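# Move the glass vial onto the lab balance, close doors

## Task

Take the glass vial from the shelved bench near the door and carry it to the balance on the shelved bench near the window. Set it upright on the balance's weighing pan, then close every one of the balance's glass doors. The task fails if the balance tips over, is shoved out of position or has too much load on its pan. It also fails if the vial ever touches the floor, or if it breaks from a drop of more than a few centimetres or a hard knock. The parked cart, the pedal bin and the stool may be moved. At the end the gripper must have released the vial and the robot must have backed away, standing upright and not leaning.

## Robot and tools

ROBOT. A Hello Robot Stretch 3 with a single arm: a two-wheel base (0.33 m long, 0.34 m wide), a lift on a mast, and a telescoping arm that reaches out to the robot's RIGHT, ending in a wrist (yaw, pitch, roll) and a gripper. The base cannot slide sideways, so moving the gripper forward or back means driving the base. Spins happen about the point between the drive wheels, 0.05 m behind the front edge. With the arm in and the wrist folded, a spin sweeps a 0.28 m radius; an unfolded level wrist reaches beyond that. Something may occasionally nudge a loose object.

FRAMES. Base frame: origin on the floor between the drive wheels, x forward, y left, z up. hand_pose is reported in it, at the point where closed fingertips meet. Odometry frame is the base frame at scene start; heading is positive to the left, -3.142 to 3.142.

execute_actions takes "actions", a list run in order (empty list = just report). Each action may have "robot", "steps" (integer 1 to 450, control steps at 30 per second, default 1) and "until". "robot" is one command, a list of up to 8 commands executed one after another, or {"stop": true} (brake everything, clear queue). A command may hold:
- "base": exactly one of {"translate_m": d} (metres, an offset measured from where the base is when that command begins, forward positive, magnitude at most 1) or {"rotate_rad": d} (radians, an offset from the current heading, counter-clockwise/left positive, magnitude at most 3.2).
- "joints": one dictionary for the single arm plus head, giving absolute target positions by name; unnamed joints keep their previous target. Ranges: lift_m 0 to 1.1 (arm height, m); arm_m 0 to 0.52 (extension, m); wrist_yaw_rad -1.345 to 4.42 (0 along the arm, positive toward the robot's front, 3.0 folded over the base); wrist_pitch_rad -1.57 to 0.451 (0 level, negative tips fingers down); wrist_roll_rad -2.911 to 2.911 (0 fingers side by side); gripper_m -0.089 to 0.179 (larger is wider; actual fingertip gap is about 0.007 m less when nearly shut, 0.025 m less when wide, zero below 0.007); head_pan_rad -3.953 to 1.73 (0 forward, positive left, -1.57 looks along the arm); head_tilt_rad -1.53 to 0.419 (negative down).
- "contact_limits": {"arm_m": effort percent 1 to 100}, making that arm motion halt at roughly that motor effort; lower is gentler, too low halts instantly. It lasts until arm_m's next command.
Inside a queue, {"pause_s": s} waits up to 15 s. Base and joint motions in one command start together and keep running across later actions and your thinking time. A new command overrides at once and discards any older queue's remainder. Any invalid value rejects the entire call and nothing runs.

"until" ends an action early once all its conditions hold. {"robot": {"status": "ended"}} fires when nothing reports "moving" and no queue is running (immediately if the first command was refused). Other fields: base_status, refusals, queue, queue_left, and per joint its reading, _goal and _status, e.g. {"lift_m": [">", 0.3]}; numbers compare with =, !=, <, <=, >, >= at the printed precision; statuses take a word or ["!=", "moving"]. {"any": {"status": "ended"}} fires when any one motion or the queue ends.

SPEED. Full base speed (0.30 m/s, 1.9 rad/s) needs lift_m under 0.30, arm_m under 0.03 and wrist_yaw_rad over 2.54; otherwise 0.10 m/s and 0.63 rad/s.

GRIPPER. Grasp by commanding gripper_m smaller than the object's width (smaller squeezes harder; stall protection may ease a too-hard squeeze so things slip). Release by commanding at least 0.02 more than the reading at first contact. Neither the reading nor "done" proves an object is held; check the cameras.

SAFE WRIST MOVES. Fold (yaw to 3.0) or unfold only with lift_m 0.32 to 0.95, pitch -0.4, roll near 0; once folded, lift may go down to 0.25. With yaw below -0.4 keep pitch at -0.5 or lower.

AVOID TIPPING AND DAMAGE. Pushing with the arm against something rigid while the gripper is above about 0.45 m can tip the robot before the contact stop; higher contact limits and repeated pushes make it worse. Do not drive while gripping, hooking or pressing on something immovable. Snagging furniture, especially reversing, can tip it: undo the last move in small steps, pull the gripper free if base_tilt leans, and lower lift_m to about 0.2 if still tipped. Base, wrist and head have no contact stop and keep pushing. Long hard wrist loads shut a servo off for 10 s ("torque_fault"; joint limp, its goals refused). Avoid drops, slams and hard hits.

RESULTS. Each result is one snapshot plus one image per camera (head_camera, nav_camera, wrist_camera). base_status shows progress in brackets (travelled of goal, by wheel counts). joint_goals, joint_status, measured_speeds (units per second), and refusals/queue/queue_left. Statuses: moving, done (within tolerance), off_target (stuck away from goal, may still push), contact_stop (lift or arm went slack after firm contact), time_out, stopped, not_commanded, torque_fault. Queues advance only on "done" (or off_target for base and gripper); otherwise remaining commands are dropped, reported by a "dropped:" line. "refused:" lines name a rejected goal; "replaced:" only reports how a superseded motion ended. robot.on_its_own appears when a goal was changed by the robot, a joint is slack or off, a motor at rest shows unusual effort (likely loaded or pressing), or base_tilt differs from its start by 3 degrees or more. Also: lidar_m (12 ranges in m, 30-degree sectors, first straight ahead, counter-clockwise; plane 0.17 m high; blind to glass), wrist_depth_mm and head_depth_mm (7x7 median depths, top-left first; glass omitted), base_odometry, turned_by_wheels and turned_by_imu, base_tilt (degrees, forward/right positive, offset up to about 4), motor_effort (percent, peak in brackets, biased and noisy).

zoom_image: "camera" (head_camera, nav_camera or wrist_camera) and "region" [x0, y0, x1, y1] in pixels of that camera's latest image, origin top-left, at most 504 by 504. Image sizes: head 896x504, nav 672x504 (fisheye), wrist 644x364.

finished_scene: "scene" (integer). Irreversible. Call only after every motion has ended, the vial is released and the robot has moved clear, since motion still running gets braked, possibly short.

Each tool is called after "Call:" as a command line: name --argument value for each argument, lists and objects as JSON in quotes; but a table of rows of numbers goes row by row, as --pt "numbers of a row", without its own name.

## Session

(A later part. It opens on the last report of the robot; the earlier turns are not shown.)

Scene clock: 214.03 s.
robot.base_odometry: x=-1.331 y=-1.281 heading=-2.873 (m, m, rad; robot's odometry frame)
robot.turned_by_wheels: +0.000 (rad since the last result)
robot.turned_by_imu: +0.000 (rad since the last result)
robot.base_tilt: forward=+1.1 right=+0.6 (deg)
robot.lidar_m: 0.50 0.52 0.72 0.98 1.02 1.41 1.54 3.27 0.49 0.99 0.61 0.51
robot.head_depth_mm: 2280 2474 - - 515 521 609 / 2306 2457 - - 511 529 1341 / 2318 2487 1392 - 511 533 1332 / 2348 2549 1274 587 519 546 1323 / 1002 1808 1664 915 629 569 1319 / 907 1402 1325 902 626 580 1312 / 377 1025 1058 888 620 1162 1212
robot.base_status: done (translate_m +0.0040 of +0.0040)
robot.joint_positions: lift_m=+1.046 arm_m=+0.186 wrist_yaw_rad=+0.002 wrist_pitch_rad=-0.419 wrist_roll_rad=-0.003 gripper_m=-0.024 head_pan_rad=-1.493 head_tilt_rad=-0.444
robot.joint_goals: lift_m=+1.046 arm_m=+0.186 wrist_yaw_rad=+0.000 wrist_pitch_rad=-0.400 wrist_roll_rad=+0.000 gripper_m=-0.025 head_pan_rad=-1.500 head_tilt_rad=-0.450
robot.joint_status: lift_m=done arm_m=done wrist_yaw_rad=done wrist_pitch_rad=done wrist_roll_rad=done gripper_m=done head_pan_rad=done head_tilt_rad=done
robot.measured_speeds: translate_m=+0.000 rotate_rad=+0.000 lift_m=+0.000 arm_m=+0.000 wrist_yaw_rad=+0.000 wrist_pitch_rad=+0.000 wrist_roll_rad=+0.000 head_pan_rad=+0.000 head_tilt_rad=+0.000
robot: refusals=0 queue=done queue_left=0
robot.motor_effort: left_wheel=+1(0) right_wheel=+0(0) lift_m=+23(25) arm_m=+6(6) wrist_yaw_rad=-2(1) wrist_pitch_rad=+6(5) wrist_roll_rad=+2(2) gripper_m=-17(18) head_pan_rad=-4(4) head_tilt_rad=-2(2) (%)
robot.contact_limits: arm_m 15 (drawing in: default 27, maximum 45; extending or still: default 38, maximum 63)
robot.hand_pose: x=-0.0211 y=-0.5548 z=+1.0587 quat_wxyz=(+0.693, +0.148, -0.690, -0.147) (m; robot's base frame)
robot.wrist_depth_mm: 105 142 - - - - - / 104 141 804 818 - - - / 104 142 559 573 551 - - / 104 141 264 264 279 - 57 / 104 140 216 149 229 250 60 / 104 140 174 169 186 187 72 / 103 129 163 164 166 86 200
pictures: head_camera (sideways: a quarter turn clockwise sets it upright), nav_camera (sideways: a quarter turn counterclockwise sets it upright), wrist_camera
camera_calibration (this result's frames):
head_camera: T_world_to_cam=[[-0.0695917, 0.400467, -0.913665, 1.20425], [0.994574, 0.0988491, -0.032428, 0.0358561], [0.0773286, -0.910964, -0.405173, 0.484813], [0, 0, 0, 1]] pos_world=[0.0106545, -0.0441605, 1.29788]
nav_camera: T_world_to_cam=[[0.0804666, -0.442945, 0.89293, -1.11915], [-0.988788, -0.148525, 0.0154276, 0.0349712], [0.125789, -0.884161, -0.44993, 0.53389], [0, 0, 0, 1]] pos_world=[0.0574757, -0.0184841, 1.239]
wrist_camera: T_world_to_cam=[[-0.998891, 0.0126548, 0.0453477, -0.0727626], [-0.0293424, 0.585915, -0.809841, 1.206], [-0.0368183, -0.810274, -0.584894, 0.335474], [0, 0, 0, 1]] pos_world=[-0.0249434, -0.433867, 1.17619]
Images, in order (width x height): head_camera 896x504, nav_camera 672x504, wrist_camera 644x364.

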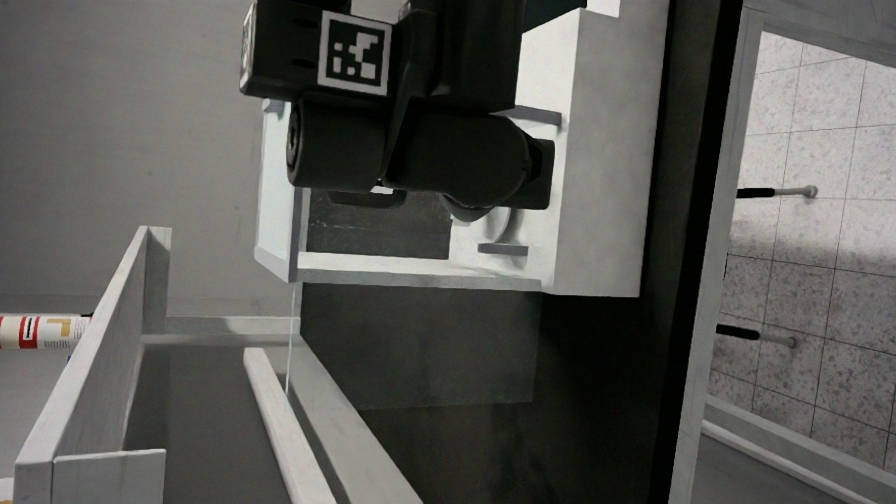

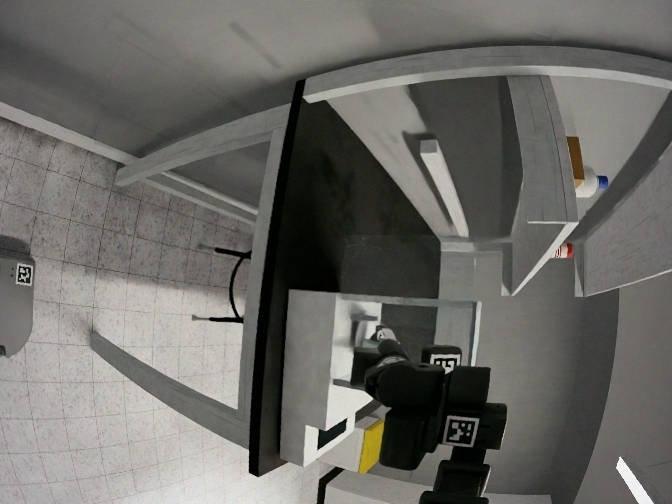

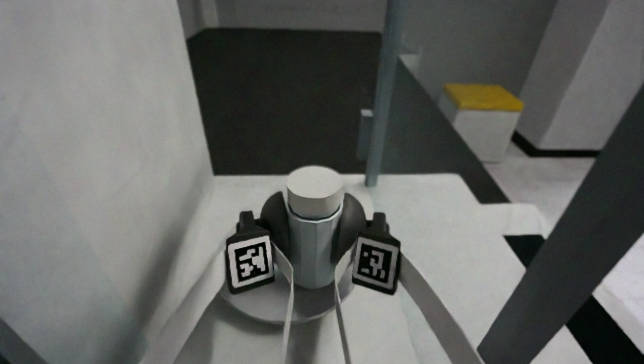

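Call:
execute_actions --actions '[{"robot": {"joints": {"lift_m": 1.051}}, "steps": 100, "until": {"robot": {"status": "ended"}}}, {"steps": 5}]'

Scene clock: 217.87 s.
robot.base_odometry: x=-1.331 y=-1.281 heading=-2.873 (m, m, rad; robot's odometry frame)
robot.turned_by_wheels: +0.000 (rad since the last result)
robot.turned_by_imu: +0.000 (rad since the last result)
robot.base_tilt: forward=+1.0 right=+0.6 (deg)
robot.lidar_m: 0.50 0.52 0.72 0.98 1.01 1.41 1.54 3.29 0.49 0.99 0.61 0.51
robot.head_depth_mm: 2277 2445 - - 515 521 609 / 2297 2477 - - 512 528 1349 / 2325 2533 586 - 511 533 1343 / 2327 2538 1275 587 518 545 1326 / 1007 1813 1662 916 630 569 1318 / 905 1404 1325 900 625 580 1305 / 376 1023 1058 885 618 1159 1206
robot.base_status: done (translate_m +0.0040 of +0.0040)
robot.joint_positions: lift_m=+1.051 arm_m=+0.186 wrist_yaw_rad=+0.002 wrist_pitch_rad=-0.419 wrist_roll_rad=-0.003 gripper_m=-0.024 head_pan_rad=-1.493 head_tilt_rad=-0.444
robot.joint_goals: lift_m=+1.051 arm_m=+0.186 wrist_yaw_rad=+0.000 wrist_pitch_rad=-0.400 wrist_roll_rad=+0.000 gripper_m=-0.025 head_pan_rad=-1.500 head_tilt_rad=-0.450
robot.joint_status: lift_m=done arm_m=done wrist_yaw_rad=done wrist_pitch_rad=done wrist_roll_rad=done gripper_m=done head_pan_rad=done head_tilt_rad=done
robot.measured_speeds: translate_m=+0.000 rotate_rad=+0.000 lift_m=+0.000 arm_m=+0.000 wrist_yaw_rad=+0.000 wrist_pitch_rad=+0.000 wrist_roll_rad=+0.000 head_pan_rad=+0.000 head_tilt_rad=+0.000
robot: refusals=0 queue=done queue_left=0
robot.motor_effort: left_wheel=+0(0) right_wheel=+0(0) lift_m=+40(44) arm_m=+6(6) wrist_yaw_rad=-2(1) wrist_pitch_rad=+6(6) wrist_roll_rad=+2(2) gripper_m=-18(18) head_pan_rad=-4(3) head_tilt_rad=-1(1) (%)
robot.contact_limits: arm_m 15 (drawing in: default 27, maximum 45; extending or still: default 38, maximum 63)
robot.hand_pose: x=-0.0211 y=-0.5548 z=+1.0631 quat_wxyz=(+0.693, +0.148, -0.690, -0.147) (m; robot's base frame)
robot.wrist_depth_mm: 104 142 - - - - - / 104 141 818 833 - - - / 104 141 578 585 563 - - / 104 141 270 264 289 - 57 / 103 140 230 150 236 268 60 / 103 141 173 169 192 193 72 / 103 130 164 165 170 86 209
pictures: head_camera (sideways: a quarter turn clockwise sets it upright), nav_camera (sideways: a quarter turn counterclockwise sets it upright), wrist_camera
camera_calibration (this result's frames):
head_camera: T_world_to_cam=[[-0.0695918, 0.400467, -0.913665, 1.20425], [0.994574, 0.0988492, -0.032428, 0.0358561], [0.0773287, -0.910964, -0.405173, 0.484813], [0, 0, 0, 1]] pos_world=[0.0106545, -0.0441605, 1.29788]
nav_camera: T_world_to_cam=[[0.0804666, -0.442945, 0.89293, -1.11915], [-0.988788, -0.148525, 0.0154276, 0.0349712], [0.125789, -0.884161, -0.44993, 0.53389], [0, 0, 0, 1]] pos_world=[0.0574758, -0.0184841, 1.239]
wrist_camera: T_world_to_cam=[[-0.998891, 0.0126549, 0.0453478, -0.0729607], [-0.0293424, 0.585915, -0.809841, 1.20954], [-0.0368185, -0.810273, -0.584894, 0.338028], [0, 0, 0, 1]] pos_world=[-0.0249435, -0.433868, 1.18055]
Images, in order (width x height): head_camera 896x504, nav_camera 672x504, wrist_camera 644x364.

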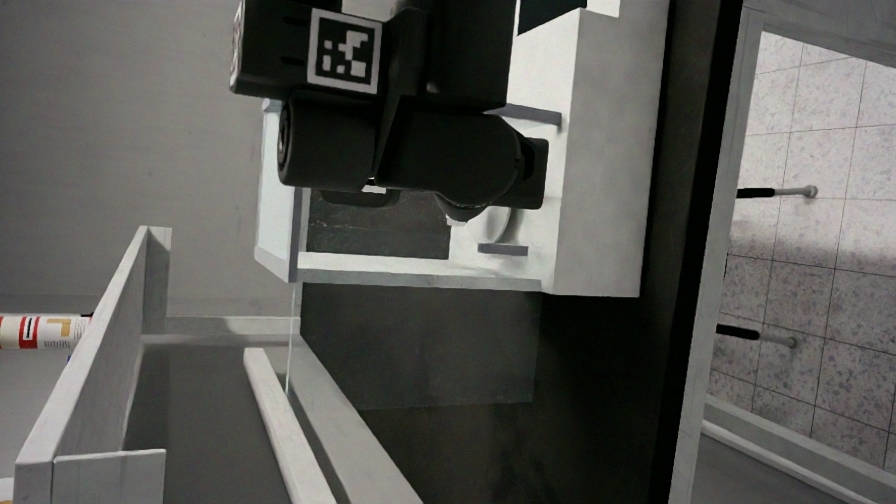

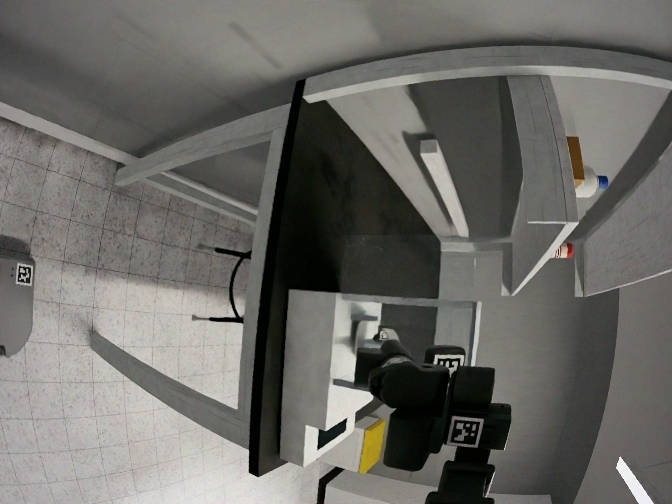

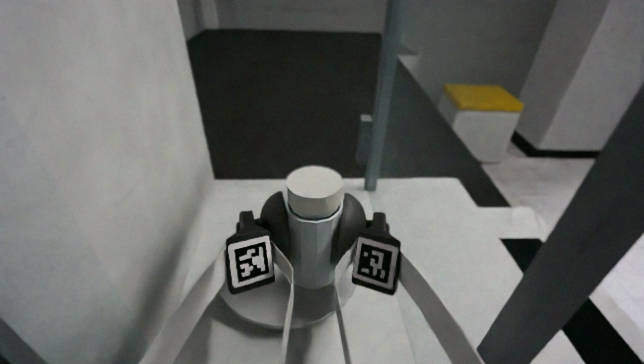

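Call:
execute_actions --actions '[{"robot": {"joints": {"gripper_m": 0.058}}, "steps": 120, "until": {"robot": {"status": "ended"}}}, {"steps": 15}]'

Scene clock: 221.00 s.
robot.base_odometry: x=-1.331 y=-1.281 heading=-2.873 (m, m, rad; robot's odometry frame)
robot.turned_by_wheels: +0.000 (rad since the last result)
robot.turned_by_imu: +0.000 (rad since the last result)
robot.base_tilt: forward=+1.0 right=+0.5 (deg)
robot.lidar_m: 0.50 0.52 0.72 0.98 1.02 1.41 1.54 3.26 0.49 0.99 0.61 0.51
robot.head_depth_mm: 2284 2429 - - 515 520 610 / 2285 2471 - - 512 529 1349 / 2343 2513 585 - 510 536 1331 / 2343 2556 1271 584 518 544 1330 / 1000 1802 1667 915 632 569 1326 / 907 1407 1321 900 624 580 1304 / 376 1021 1055 884 618 1160 1204
robot.base_status: done (translate_m +0.0040 of +0.0040)
robot.joint_positions: lift_m=+1.051 arm_m=+0.186 wrist_yaw_rad=+0.003 wrist_pitch_rad=-0.419 wrist_roll_rad=-0.003 gripper_m=+0.058 head_pan_rad=-1.493 head_tilt_rad=-0.444
robot.joint_goals: lift_m=+1.051 arm_m=+0.186 wrist_yaw_rad=+0.000 wrist_pitch_rad=-0.400 wrist_roll_rad=+0.000 gripper_m=+0.058 head_pan_rad=-1.500 head_tilt_rad=-0.450
robot.joint_status: lift_m=done arm_m=done wrist_yaw_rad=done wrist_pitch_rad=done wrist_roll_rad=done gripper_m=done head_pan_rad=done head_tilt_rad=done
robot.measured_speeds: translate_m=+0.000 rotate_rad=+0.000 lift_m=+0.000 arm_m=+0.000 wrist_yaw_rad=+0.000 wrist_pitch_rad=+0.000 wrist_roll_rad=+0.000 head_pan_rad=+0.000 head_tilt_rad=+0.000
robot: refusals=0 queue=done queue_left=0
robot.motor_effort: left_wheel=+1(1) right_wheel=-2(1) lift_m=+40(40) arm_m=+6(6) wrist_yaw_rad=-3(2) wrist_pitch_rad=+6(6) wrist_roll_rad=+2(2) gripper_m=+3(80) head_pan_rad=-4(5) head_tilt_rad=-2(3) (%)
robot.contact_limits: arm_m 15 (drawing in: default 27, maximum 45; extending or still: default 38, maximum 63)
robot.hand_pose: x=-0.0208 y=-0.5548 z=+1.0631 quat_wxyz=(+0.693, +0.149, -0.690, -0.146) (m; robot's base frame)
robot.wrist_depth_mm: 103 141 - - - - - / 103 140 802 832 - - - / 104 140 535 576 561 - - / 103 140 269 286 288 - 58 / 103 139 208 153 236 269 60 / 103 129 179 173 191 193 71 / 102 128 166 165 170 85 205
pictures: head_camera (sideways: a quarter turn clockwise sets it upright), nav_camera (sideways: a quarter turn counterclockwise sets it upright), wrist_camera
camera_calibration (this result's frames):
head_camera: T_world_to_cam=[[-0.0695918, 0.400467, -0.913665, 1.20425], [0.994574, 0.0988492, -0.032428, 0.0358561], [0.0773287, -0.910964, -0.405173, 0.484813], [0, 0, 0, 1]] pos_world=[0.0106545, -0.0441605, 1.29788]
nav_camera: T_world_to_cam=[[0.0804666, -0.442945, 0.89293, -1.11915], [-0.988788, -0.148525, 0.0154276, 0.0349712], [0.125789, -0.884161, -0.44993, 0.53389], [0, 0, 0, 1]] pos_world=[0.0574758, -0.0184841, 1.239]
wrist_camera: T_world_to_cam=[[-0.998909, 0.011122, 0.0453463, -0.073466], [-0.0302402, 0.58587, -0.809841, 1.20951], [-0.035574, -0.810329, -0.584894, 0.338033], [0, 0, 0, 1]] pos_world=[-0.0247849, -0.433877, 1.18055]
Images, in order (width x height): head_camera 896x504, nav_camera 672x504, wrist_camera 644x364.

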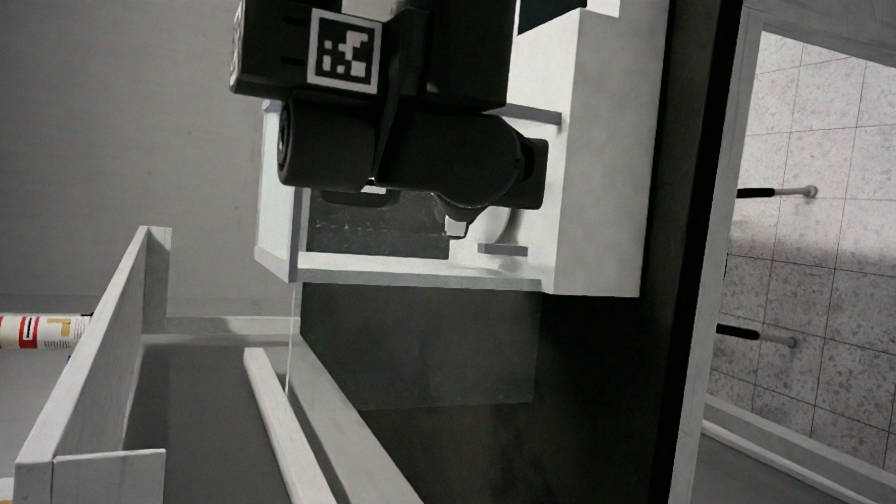

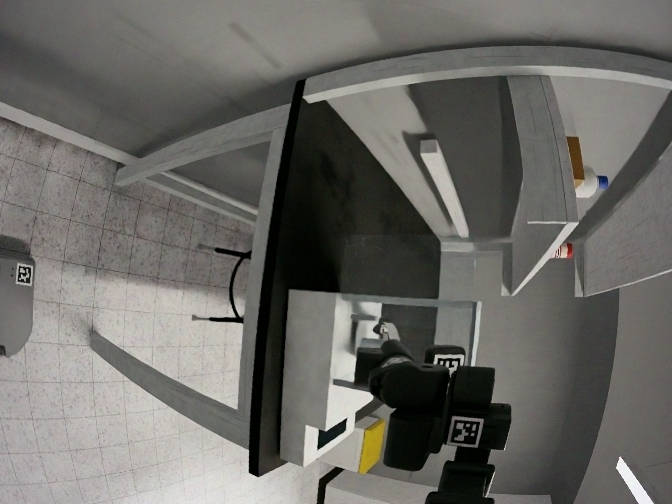

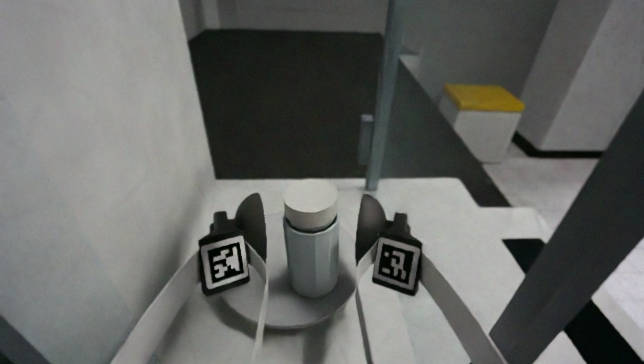

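Call:
execute_actions --actions '[{"robot": [{"joints": {"arm_m": 0.141}, "contact_limits": {"arm_m": 15}}, {"joints": {"gripper_m": 0.015}}, {"joints": {"arm_m": 0.06}, "contact_limits": {"arm_m": 15}}], "steps": 300, "until": {"robot": {"status": "ended"}}}]'

Scene clock: 227.03 s.
robot.base_odometry: x=-1.331 y=-1.281 heading=-2.873 (m, m, rad; robot's odometry frame)
robot.turned_by_wheels: +0.000 (rad since the last result)
robot.turned_by_imu: +0.000 (rad since the last result)
robot.base_tilt: forward=+1.2 right=+0.3 (deg)
robot.lidar_m: 0.50 0.52 0.72 0.97 1.02 1.41 1.54 3.27 0.49 0.99 0.61 0.51
robot.head_depth_mm: 2291 2457 2590 - - - 611 / 2314 2475 612 - - - 1346 / 2336 2527 1564 - - - 1343 / 2348 2541 1267 588 521 544 1329 / 1006 1814 1649 915 631 569 1318 / 908 1402 1328 900 625 580 1305 / 377 1027 1056 887 617 1157 1207
robot.base_status: done (translate_m +0.0040 of +0.0040)
robot.joint_positions: lift_m=+1.051 arm_m=+0.060 wrist_yaw_rad=+0.002 wrist_pitch_rad=-0.417 wrist_roll_rad=-0.003 gripper_m=+0.015 head_pan_rad=-1.493 head_tilt_rad=-0.444
robot.joint_goals: lift_m=+1.051 arm_m=+0.060 wrist_yaw_rad=+0.000 wrist_pitch_rad=-0.400 wrist_roll_rad=+0.000 gripper_m=+0.015 head_pan_rad=-1.500 head_tilt_rad=-0.450
robot.joint_status: lift_m=done arm_m=done wrist_yaw_rad=done wrist_pitch_rad=done wrist_roll_rad=done gripper_m=done head_pan_rad=done head_tilt_rad=done
robot.measured_speeds: translate_m=+0.000 rotate_rad=+0.000 lift_m=+0.000 arm_m=+0.000 wrist_yaw_rad=+0.000 wrist_pitch_rad=+0.000 wrist_roll_rad=+0.000 head_pan_rad=+0.000 head_tilt_rad=+0.000
robot: refusals=0 queue=done queue_left=0
robot.motor_effort: left_wheel=+1(2) right_wheel=-1(2) lift_m=+39(40) arm_m=-5(7) wrist_yaw_rad=-2(3) wrist_pitch_rad=+5(6) wrist_roll_rad=+2(2) gripper_m=+0(80) head_pan_rad=-3(4) head_tilt_rad=-2(2) (%)
robot.contact_limits: arm_m 15 (drawing in: default 27, maximum 45; extending or still: default 38, maximum 63)
robot.hand_pose: x=-0.0211 y=-0.4298 z=+1.0635 quat_wxyz=(+0.693, +0.148, -0.690, -0.146) (m; robot's base frame)
robot.wrist_depth_mm: 555 183 - - - - - / 616 686 314 783 931 - - / 551 527 313 322 375 - - / 443 441 230 277 279 399 - / 357 365 229 - 237 282 - / 304 304 249 253 255 263 - / 262 263 266 269 272 272 290
pictures: head_camera (sideways: a quarter turn clockwise sets it upright), nav_camera (sideways: a quarter turn counterclockwise sets it upright), wrist_camera
camera_calibration (this result's frames):
head_camera: T_world_to_cam=[[-0.0695936, 0.400491, -0.913654, 1.20424], [0.994574, 0.0988501, -0.0324274, 0.0358554], [0.0773279, -0.910953, -0.405197, 0.484844], [0, 0, 0, 1]] pos_world=[0.0106545, -0.0441604, 1.29788]
nav_camera: T_world_to_cam=[[0.0804684, -0.442968, 0.892919, -1.11914], [-0.988788, -0.148526, 0.0154258, 0.0349736], [0.125788, -0.884149, -0.449954, 0.533921], [0, 0, 0, 1]] pos_world=[0.0574756, -0.0184824, 1.239]
wrist_camera: T_world_to_cam=[[-0.998894, 0.0125044, 0.0453239, -0.0745475], [-0.0294714, 0.58458, -0.8108, 1.13705], [-0.0366341, -0.811239, -0.583565, 0.437689], [0, 0, 0, 1]] pos_world=[-0.0249202, -0.308696, 1.18072]
Images, in order (width x height): head_camera 896x504, nav_camera 672x504, wrist_camera 644x364.

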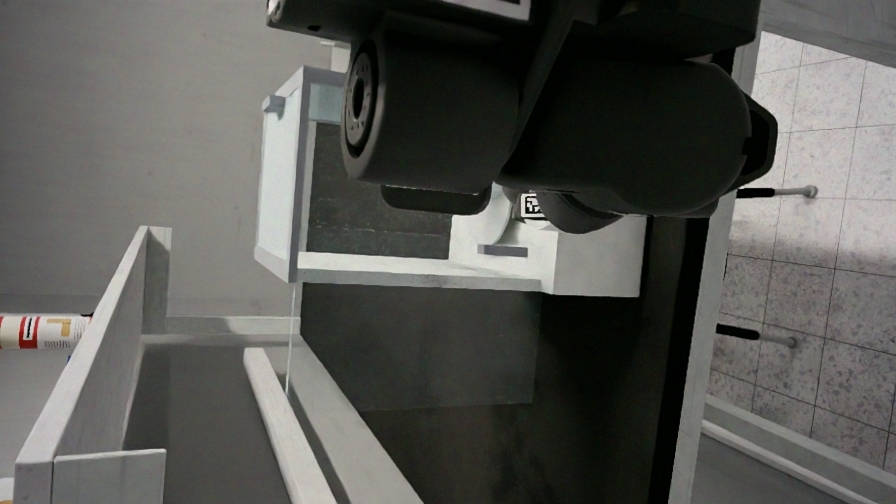

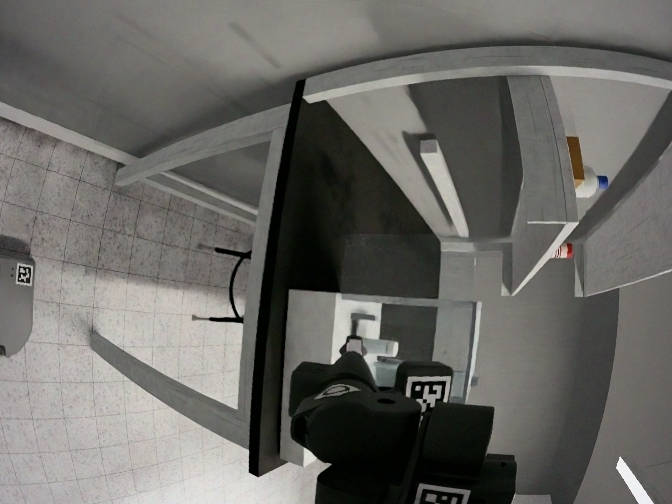

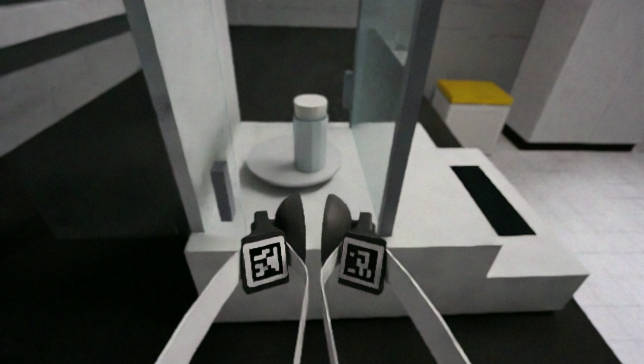

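Call:
execute_actions --actions '[{"robot": [{"base": {"translate_m": 0.0585}, "joints": {"lift_m": 1.04, "gripper_m": 0.04}}, {"joints": {"arm_m": 0.08}, "contact_limits": {"arm_m": 12}}], "steps": 300, "until": {"robot": {"status": "ended"}}}]'

Scene clock: 241.90 s.
robot.base_odometry: x=-1.387 y=-1.297 heading=-2.873 (m, m, rad; robot's odometry frame)
robot.turned_by_wheels: +0.000 (rad since the last result)
robot.turned_by_imu: +0.000 (rad since the last result)
robot.base_tilt: forward=+1.2 right=+0.6 (deg)
robot.lidar_m: 0.44 0.46 0.64 0.97 1.02 1.41 1.53 3.26 0.52 0.99 0.58 0.45
robot.head_depth_mm: 2297 2482 2529 - - 548 1358 / 2304 2472 1615 - - 553 1347 / 2326 2514 1427 - - 1500 1339 / 2339 2567 1707 933 613 560 1320 / 804 1718 1637 915 632 570 1311 / 367 1172 1226 899 623 1264 1281 / 373 891 921 890 618 1021 1116
robot.base_status: done (translate_m +0.0585 of +0.0585)
robot.joint_positions: lift_m=+1.040 arm_m=+0.080 wrist_yaw_rad=+0.002 wrist_pitch_rad=-0.417 wrist_roll_rad=-0.003 gripper_m=+0.040 head_pan_rad=-1.493 head_tilt_rad=-0.444
robot.joint_goals: lift_m=+1.040 arm_m=+0.080 wrist_yaw_rad=+0.000 wrist_pitch_rad=-0.400 wrist_roll_rad=+0.000 gripper_m=+0.040 head_pan_rad=-1.500 head_tilt_rad=-0.450
robot.joint_status: lift_m=done arm_m=done wrist_yaw_rad=done wrist_pitch_rad=done wrist_roll_rad=done gripper_m=done head_pan_rad=done head_tilt_rad=done
robot.measured_speeds: translate_m=+0.000 rotate_rad=+0.000 lift_m=+0.000 arm_m=+0.000 wrist_yaw_rad=+0.000 wrist_pitch_rad=+0.000 wrist_roll_rad=+0.000 head_pan_rad=+0.000 head_tilt_rad=+0.000
robot: refusals=0 queue=done queue_left=0
robot.motor_effort: left_wheel=+0(5) right_wheel=+0(3) lift_m=+23(39) arm_m=+6(7) wrist_yaw_rad=-3(1) wrist_pitch_rad=+5(5) wrist_roll_rad=+2(2) gripper_m=+0(78) head_pan_rad=-4(3) head_tilt_rad=-2(2) (%)
robot.contact_limits: arm_m 12 (drawing in: default 27, maximum 45; extending or still: default 38, maximum 63)
robot.hand_pose: x=-0.0211 y=-0.4490 z=+1.0531 quat_wxyz=(+0.693, +0.148, -0.690, -0.146) (m; robot's base frame)
robot.wrist_depth_mm: 476 810 - - - - - / 538 710 711 782 817 - - / 509 537 522 348 319 361 - / 418 423 424 256 261 266 - / 341 343 357 219 224 217 271 / 291 293 280 216 227 226 244 / 251 253 257 246 252 254 258
pictures: head_camera (sideways: a quarter turn clockwise sets it upright), nav_camera (sideways: a quarter turn counterclockwise sets it upright), wrist_camera
camera_calibration (this result's frames):
head_camera: T_world_to_cam=[[-0.0695936, 0.400491, -0.913654, 1.20424], [0.994574, 0.0988499, -0.0324274, 0.0358554], [0.0773277, -0.910953, -0.405197, 0.484844], [0, 0, 0, 1]] pos_world=[0.0106545, -0.0441604, 1.29788]
nav_camera: T_world_to_cam=[[0.0804684, -0.442969, 0.892919, -1.11914], [-0.988788, -0.148526, 0.0154257, 0.0349736], [0.125788, -0.884149, -0.449954, 0.533921], [0, 0, 0, 1]] pos_world=[0.0574756, -0.0184824, 1.239]
wrist_camera: T_world_to_cam=[[-0.998894, 0.0125146, 0.0453238, -0.0738355], [-0.0294654, 0.584581, -0.8108, 1.13986], [-0.0366422, -0.811239, -0.583565, 0.416079], [0, 0, 0, 1]] pos_world=[-0.0249212, -0.32788, 1.17036]
Images, in order (width x height): head_camera 896x504, nav_camera 672x504, wrist_camera 644x364.

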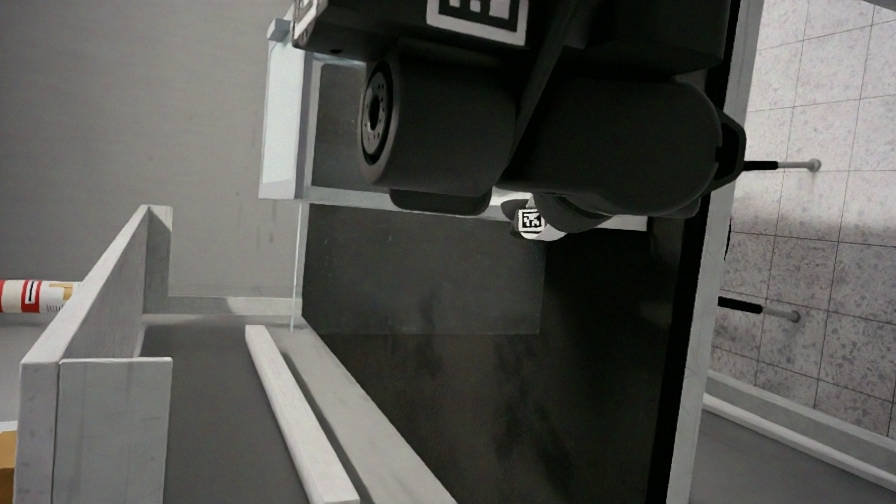

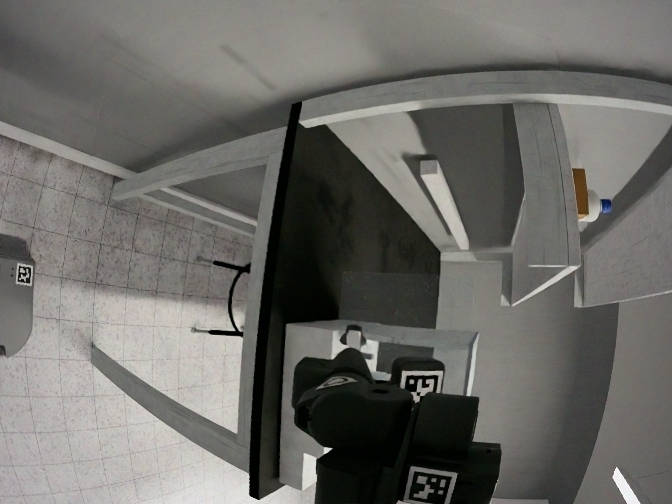

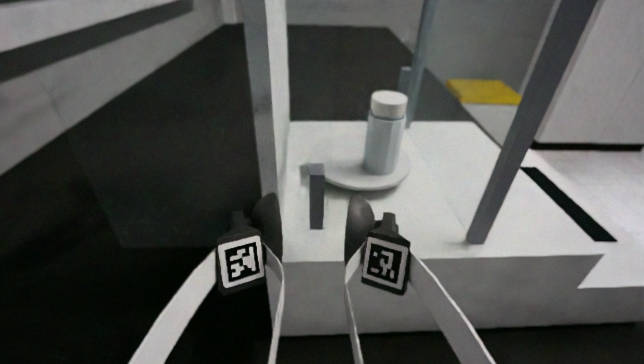

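Call:
execute_actions --actions '[{"robot": [{"joints": {"arm_m": 0.089}, "contact_limits": {"arm_m": 12}}, {"joints": {"gripper_m": -0.005}}], "steps": 300, "until": {"robot": {"status": "ended"}}}, {"steps": 8}]'

Scene clock: 246.83 s.
robot.base_odometry: x=-1.387 y=-1.297 heading=-2.873 (m, m, rad; robot's odometry frame)
robot.turned_by_wheels: +0.000 (rad since the last result)
robot.turned_by_imu: +0.000 (rad since the last result)
robot.base_tilt: forward=+1.0 right=+0.6 (deg)
robot.lidar_m: 0.44 0.46 0.64 0.97 1.02 1.41 1.53 3.26 0.52 1.00 0.58 0.45
robot.head_depth_mm: 2292 2454 2557 - - 541 1357 / 2300 2450 1728 - - 550 1350 / 2336 2538 1411 - - 1310 1343 / 2333 2520 1710 937 637 563 1327 / 795 1725 1628 919 633 573 1327 / 369 1170 1220 904 625 1259 1280 / 374 893 920 887 618 1021 1126
robot.base_status: done (translate_m +0.0585 of +0.0585)
robot.joint_positions: lift_m=+1.040 arm_m=+0.088 wrist_yaw_rad=+0.004 wrist_pitch_rad=-0.424 wrist_roll_rad=-0.001 gripper_m=-0.005 head_pan_rad=-1.493 head_tilt_rad=-0.444
robot.joint_goals: lift_m=+1.040 arm_m=+0.089 wrist_yaw_rad=+0.000 wrist_pitch_rad=-0.400 wrist_roll_rad=+0.000 gripper_m=-0.005 head_pan_rad=-1.500 head_tilt_rad=-0.450
robot.joint_status: lift_m=done arm_m=done wrist_yaw_rad=done wrist_pitch_rad=done wrist_roll_rad=done gripper_m=done head_pan_rad=done head_tilt_rad=done
robot.measured_speeds: translate_m=+0.000 rotate_rad=+0.000 lift_m=+0.000 arm_m=+0.000 wrist_yaw_rad=+0.000 wrist_pitch_rad=+0.000 wrist_roll_rad=+0.000 head_pan_rad=+0.000 head_tilt_rad=+0.000
robot: refusals=0 queue=done queue_left=0
robot.motor_effort: left_wheel=+0(1) right_wheel=+0(0) lift_m=+22(23) arm_m=+10(11) wrist_yaw_rad=-3(2) wrist_pitch_rad=+7(7) wrist_roll_rad=+1(2) gripper_m=-10(86) head_pan_rad=-3(4) head_tilt_rad=-3(2) (%)
robot.contact_limits: arm_m 12 (drawing in: default 27, maximum 45; extending or still: default 38, maximum 63)
robot.hand_pose: x=-0.0207 y=-0.4569 z=+1.0516 quat_wxyz=(+0.692, +0.150, -0.690, -0.148) (m; robot's base frame)
robot.wrist_depth_mm: 476 810 - - - - - / 528 699 710 768 810 - - / 503 544 518 344 313 352 - / 417 423 425 256 257 258 - / 342 345 351 217 219 213 266 / 289 293 285 207 213 215 232 / 251 255 254 240 247 246 253
pictures: head_camera (sideways: a quarter turn clockwise sets it upright), nav_camera (sideways: a quarter turn counterclockwise sets it upright), wrist_camera
camera_calibration (this result's frames):
head_camera: T_world_to_cam=[[-0.0695942, 0.400499, -0.91365, 1.20423], [0.994574, 0.0988501, -0.0324272, 0.0358551], [0.0773274, -0.910949, -0.405206, 0.484855], [0, 0, 0, 1]] pos_world=[0.0106545, -0.0441604, 1.29788]
nav_camera: T_world_to_cam=[[0.080469, -0.442977, 0.892915, -1.11913], [-0.988788, -0.148526, 0.0154251, 0.0349745], [0.125788, -0.884145, -0.449962, 0.533931], [0, 0, 0, 1]] pos_world=[0.0574756, -0.0184819, 1.239]
wrist_camera: T_world_to_cam=[[-0.998996, 0.0115337, 0.0432781, -0.0716017], [-0.0281528, 0.589818, -0.807045, 1.14178], [-0.0348344, -0.807453, -0.588902, 0.416216], [0, 0, 0, 1]] pos_world=[-0.0248868, -0.336544, 1.16968]
Images, in order (width x height): head_camera 896x504, nav_camera 672x504, wrist_camera 644x364.

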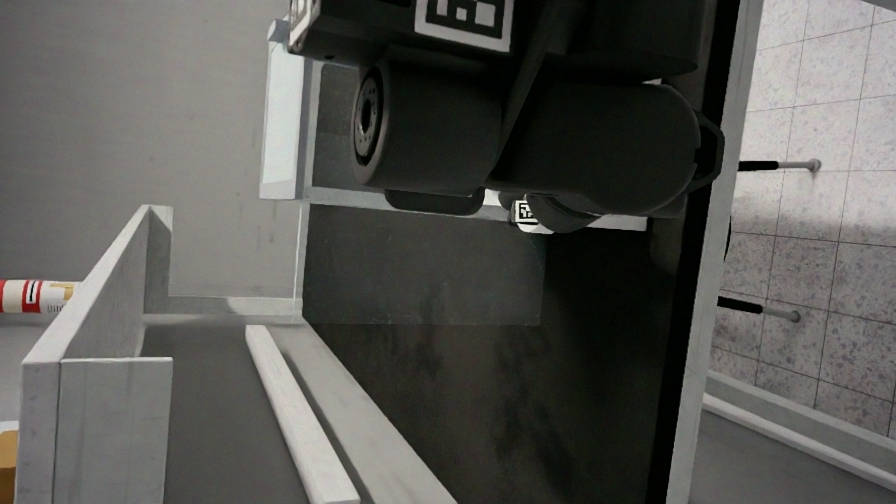

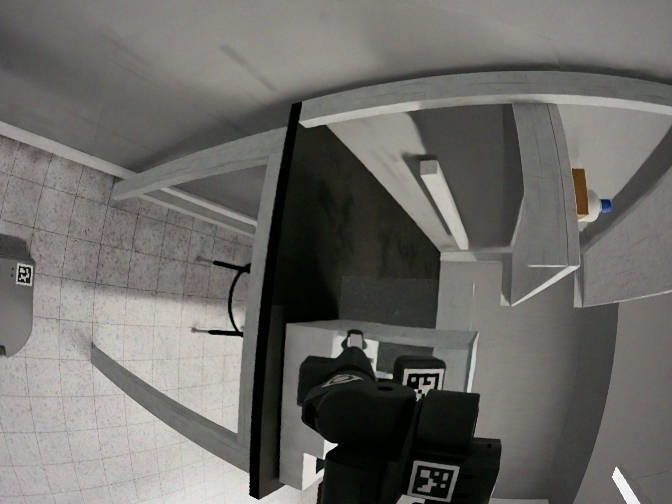

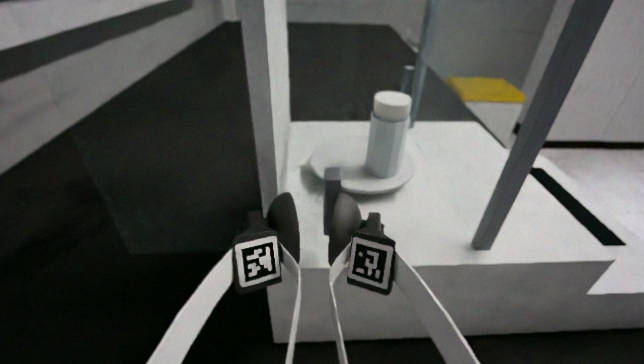

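Call:
execute_actions --actions '[{"robot": {"joints": {"arm_m": 0.084}, "contact_limits": {"arm_m": 15}}, "steps": 100, "until": {"robot": {"status": "ended"}}}, {"steps": 10}]'

Scene clock: 249.10 s.
robot.base_odometry: x=-1.387 y=-1.297 heading=-2.873 (m, m, rad; robot's odometry frame)
robot.turned_by_wheels: +0.000 (rad since the last result)
robot.turned_by_imu: +0.000 (rad since the last result)
robot.base_tilt: forward=+1.2 right=+0.4 (deg)
robot.lidar_m: 0.44 0.46 0.64 0.97 1.01 1.41 1.54 3.27 0.52 0.99 0.58 0.45
robot.head_depth_mm: 2298 2433 2531 - - 544 1356 / 2317 2467 1634 - - 553 1347 / 2311 2517 1407 - - 1402 1330 / 2326 2521 1719 930 637 561 1315 / 812 1722 1626 915 632 572 1320 / 368 1169 1223 903 624 1256 1286 / 372 894 917 889 618 1022 1121
robot.base_status: done (translate_m +0.0585 of +0.0585)
robot.joint_positions: lift_m=+1.040 arm_m=+0.084 wrist_yaw_rad=+0.000 wrist_pitch_rad=-0.421 wrist_roll_rad=-0.001 gripper_m=-0.005 head_pan_rad=-1.493 head_tilt_rad=-0.445
robot.joint_goals: lift_m=+1.040 arm_m=+0.084 wrist_yaw_rad=+0.000 wrist_pitch_rad=-0.400 wrist_roll_rad=+0.000 gripper_m=-0.005 head_pan_rad=-1.500 head_tilt_rad=-0.450
robot.joint_status: lift_m=done arm_m=done wrist_yaw_rad=done wrist_pitch_rad=done wrist_roll_rad=done gripper_m=done head_pan_rad=done head_tilt_rad=done
robot.measured_speeds: translate_m=+0.000 rotate_rad=+0.000 lift_m=+0.000 arm_m=+0.000 wrist_yaw_rad=+0.000 wrist_pitch_rad=+0.000 wrist_roll_rad=+0.000 head_pan_rad=+0.000 head_tilt_rad=+0.000
robot: refusals=0 queue=done queue_left=0
robot.motor_effort: left_wheel=+1(4) right_wheel=-1(4) lift_m=+23(23) arm_m=-5(11) wrist_yaw_rad=+1(10) wrist_pitch_rad=+6(7) wrist_roll_rad=+0(0) gripper_m=-3(10) head_pan_rad=-4(5) head_tilt_rad=-2(1) (%)
robot.contact_limits: arm_m 15 (drawing in: default 27, maximum 45; extending or still: default 38, maximum 63)
robot.hand_pose: x=-0.0216 y=-0.4534 z=+1.0524 quat_wxyz=(+0.692, +0.148, -0.691, -0.148) (m; robot's base frame)
robot.wrist_depth_mm: 470 818 - - - - - / 546 714 712 810 795 - - / 513 546 516 344 313 356 - / 418 418 411 255 259 262 - / 342 349 352 - 219 214 269 / 289 291 288 218 217 221 236 / 249 253 257 243 247 252 252
pictures: head_camera (sideways: a quarter turn clockwise sets it upright), nav_camera (sideways: a quarter turn counterclockwise sets it upright), wrist_camera
camera_calibration (this result's frames):
head_camera: T_world_to_cam=[[-0.0695889, 0.400812, -0.913514, 1.20405], [0.99458, 0.0987886, -0.0324201, 0.0358457], [0.0772504, -0.910819, -0.405514, 0.485256], [0, 0, 0, 1]] pos_world=[0.0106511, -0.0441594, 1.29786]
nav_camera: T_world_to_cam=[[0.0804601, -0.443283, 0.892764, -1.11893], [-0.988799, -0.148459, 0.0154011, 0.0350058], [0.125712, -0.884003, -0.450262, 0.534323], [0, 0, 0, 1]] pos_world=[0.0574726, -0.0184645, 1.23899]
wrist_camera: T_world_to_cam=[[-0.998947, 0.0157584, 0.043094, -0.0704635], [-0.0256319, 0.587337, -0.808937, 1.14117], [-0.0380583, -0.809189, -0.586314, 0.415873], [0, 0, 0, 1]] pos_world=[-0.0253115, -0.332621, 1.17]
Images, in order (width x height): head_camera 896x504, nav_camera 672x504, wrist_camera 644x364.

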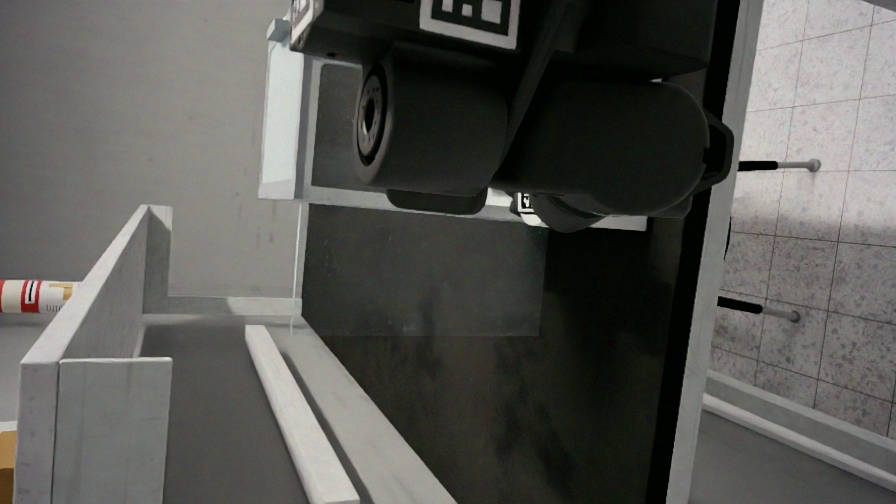

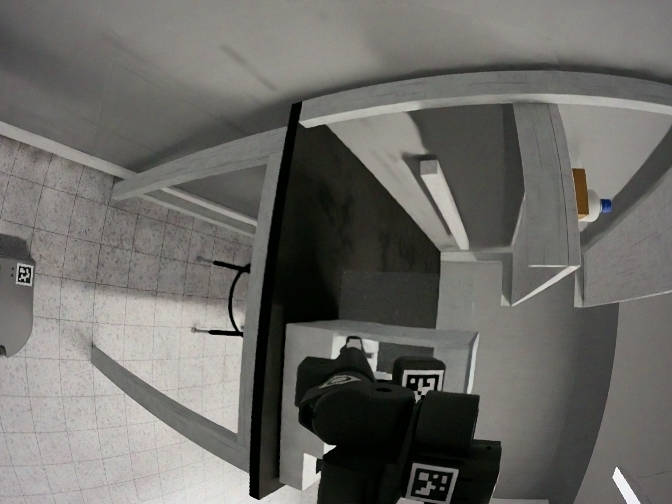

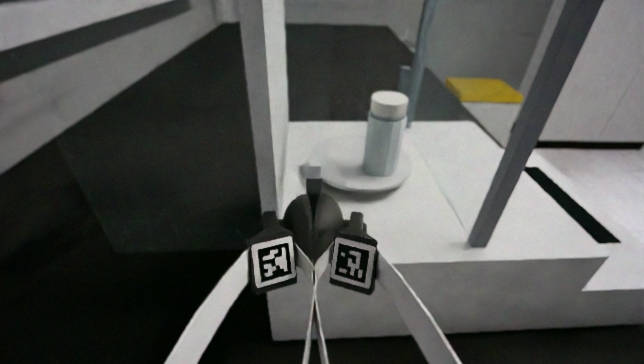

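Call:
execute_actions --actions '[{"robot": {"base": {"translate_m": -0.05}}, "steps": 200, "until": {"robot": {"status": "ended"}}}, {"steps": 5}]'

Scene clock: 252.57 s.
robot.base_odometry: x=-1.339 y=-1.284 heading=-2.873 (m, m, rad; robot's odometry frame)
robot.turned_by_wheels: +0.000 (rad since the last result)
robot.turned_by_imu: +0.000 (rad since the last result)
robot.base_tilt: forward=+1.1 right=+0.7 (deg)
robot.lidar_m: 0.49 0.51 0.71 0.98 1.02 1.41 1.54 3.26 0.49 0.99 0.60 0.50
robot.head_depth_mm: 2290 2453 2561 - - 541 620 / 2320 2457 601 - - 549 1348 / 2328 2527 1554 - - 1490 1336 / 2351 2516 1366 654 524 545 1325 / 997 1805 1654 916 632 569 1317 / 661 1387 1327 900 624 581 1304 / 373 989 1031 885 618 1136 1180
robot.base_status: done (translate_m -0.0500 of -0.0500)
robot.joint_positions: lift_m=+1.040 arm_m=+0.084 wrist_yaw_rad=+0.001 wrist_pitch_rad=-0.420 wrist_roll_rad=-0.001 gripper_m=-0.005 head_pan_rad=-1.493 head_tilt_rad=-0.445
robot.joint_goals: lift_m=+1.040 arm_m=+0.084 wrist_yaw_rad=+0.000 wrist_pitch_rad=-0.400 wrist_roll_rad=+0.000 gripper_m=-0.005 head_pan_rad=-1.500 head_tilt_rad=-0.450
robot.joint_status: lift_m=done arm_m=done wrist_yaw_rad=done wrist_pitch_rad=done wrist_roll_rad=done gripper_m=done head_pan_rad=done head_tilt_rad=done
robot.measured_speeds: translate_m=+0.000 rotate_rad=+0.000 lift_m=+0.000 arm_m=+0.000 wrist_yaw_rad=+0.000 wrist_pitch_rad=+0.000 wrist_roll_rad=+0.000 head_pan_rad=+0.000 head_tilt_rad=+0.000
robot: refusals=0 queue=done queue_left=0
robot.motor_effort: left_wheel=+1(4) right_wheel=-1(4) lift_m=+23(23) arm_m=-5(4) wrist_yaw_rad=-1(1) wrist_pitch_rad=+6(6) wrist_roll_rad=+0(1) gripper_m=-3(4) head_pan_rad=-4(4) head_tilt_rad=-1(3) (%)
robot.contact_limits: arm_m 15 (drawing in: default 27, maximum 45; extending or still: default 38, maximum 63)
robot.hand_pose: x=-0.0212 y=-0.4535 z=+1.0525 quat_wxyz=(+0.692, +0.148, -0.691, -0.147) (m; robot's base frame)
robot.wrist_depth_mm: 555 149 280 - - - - / 593 163 278 785 737 - - / 535 523 279 285 337 - - / 413 407 243 253 259 337 - / 342 349 208 - 219 231 - / 291 290 210 217 218 227 242 / 251 254 243 242 248 252 259
pictures: head_camera (sideways: a quarter turn clockwise sets it upright), nav_camera (sideways: a quarter turn counterclockwise sets it upright), wrist_camera
camera_calibration (this result's frames):
head_camera: T_world_to_cam=[[-0.0695893, 0.400812, -0.913514, 1.20405], [0.99458, 0.0987895, -0.0324201, 0.0358457], [0.0772513, -0.910819, -0.405514, 0.485256], [0, 0, 0, 1]] pos_world=[0.0106512, -0.0441594, 1.29786]
nav_camera: T_world_to_cam=[[0.0804605, -0.443282, 0.892764, -1.11893], [-0.988798, -0.14846, 0.0154011, 0.0350058], [0.125713, -0.884002, -0.450262, 0.534323], [0, 0, 0, 1]] pos_world=[0.0574726, -0.0184644, 1.23899]
wrist_camera: T_world_to_cam=[[-0.998973, 0.0140104, 0.0430845, -0.0708536], [-0.026674, 0.586801, -0.809292, 1.14144], [-0.0366205, -0.80961, -0.585824, 0.415229], [0, 0, 0, 1]] pos_world=[-0.0251281, -0.332633, 1.17007]
Images, in order (width x height): head_camera 896x504, nav_camera 672x504, wrist_camera 644x364.

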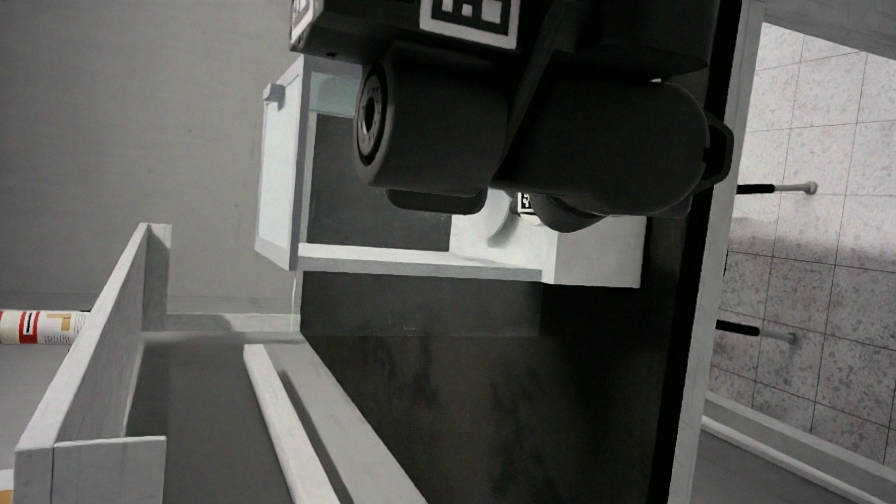

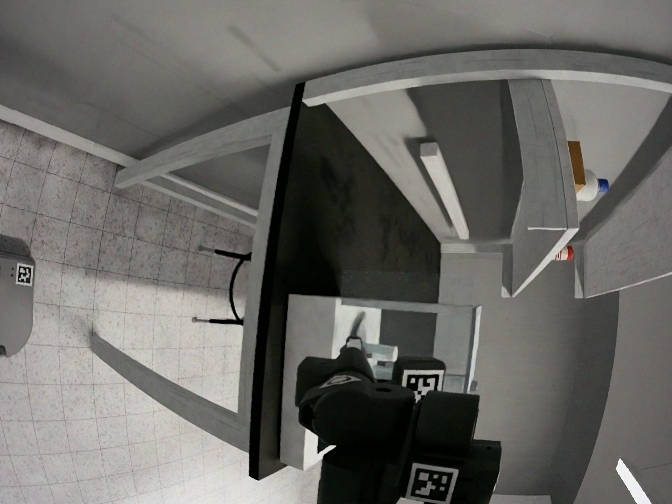

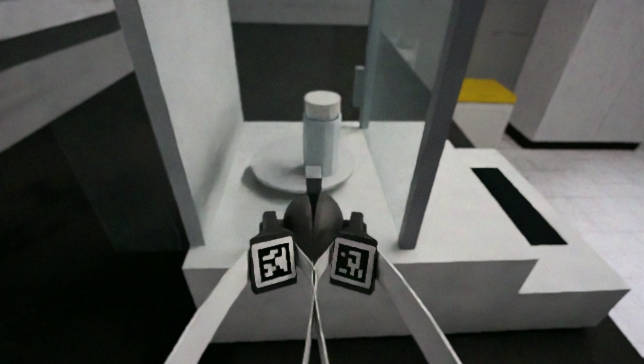

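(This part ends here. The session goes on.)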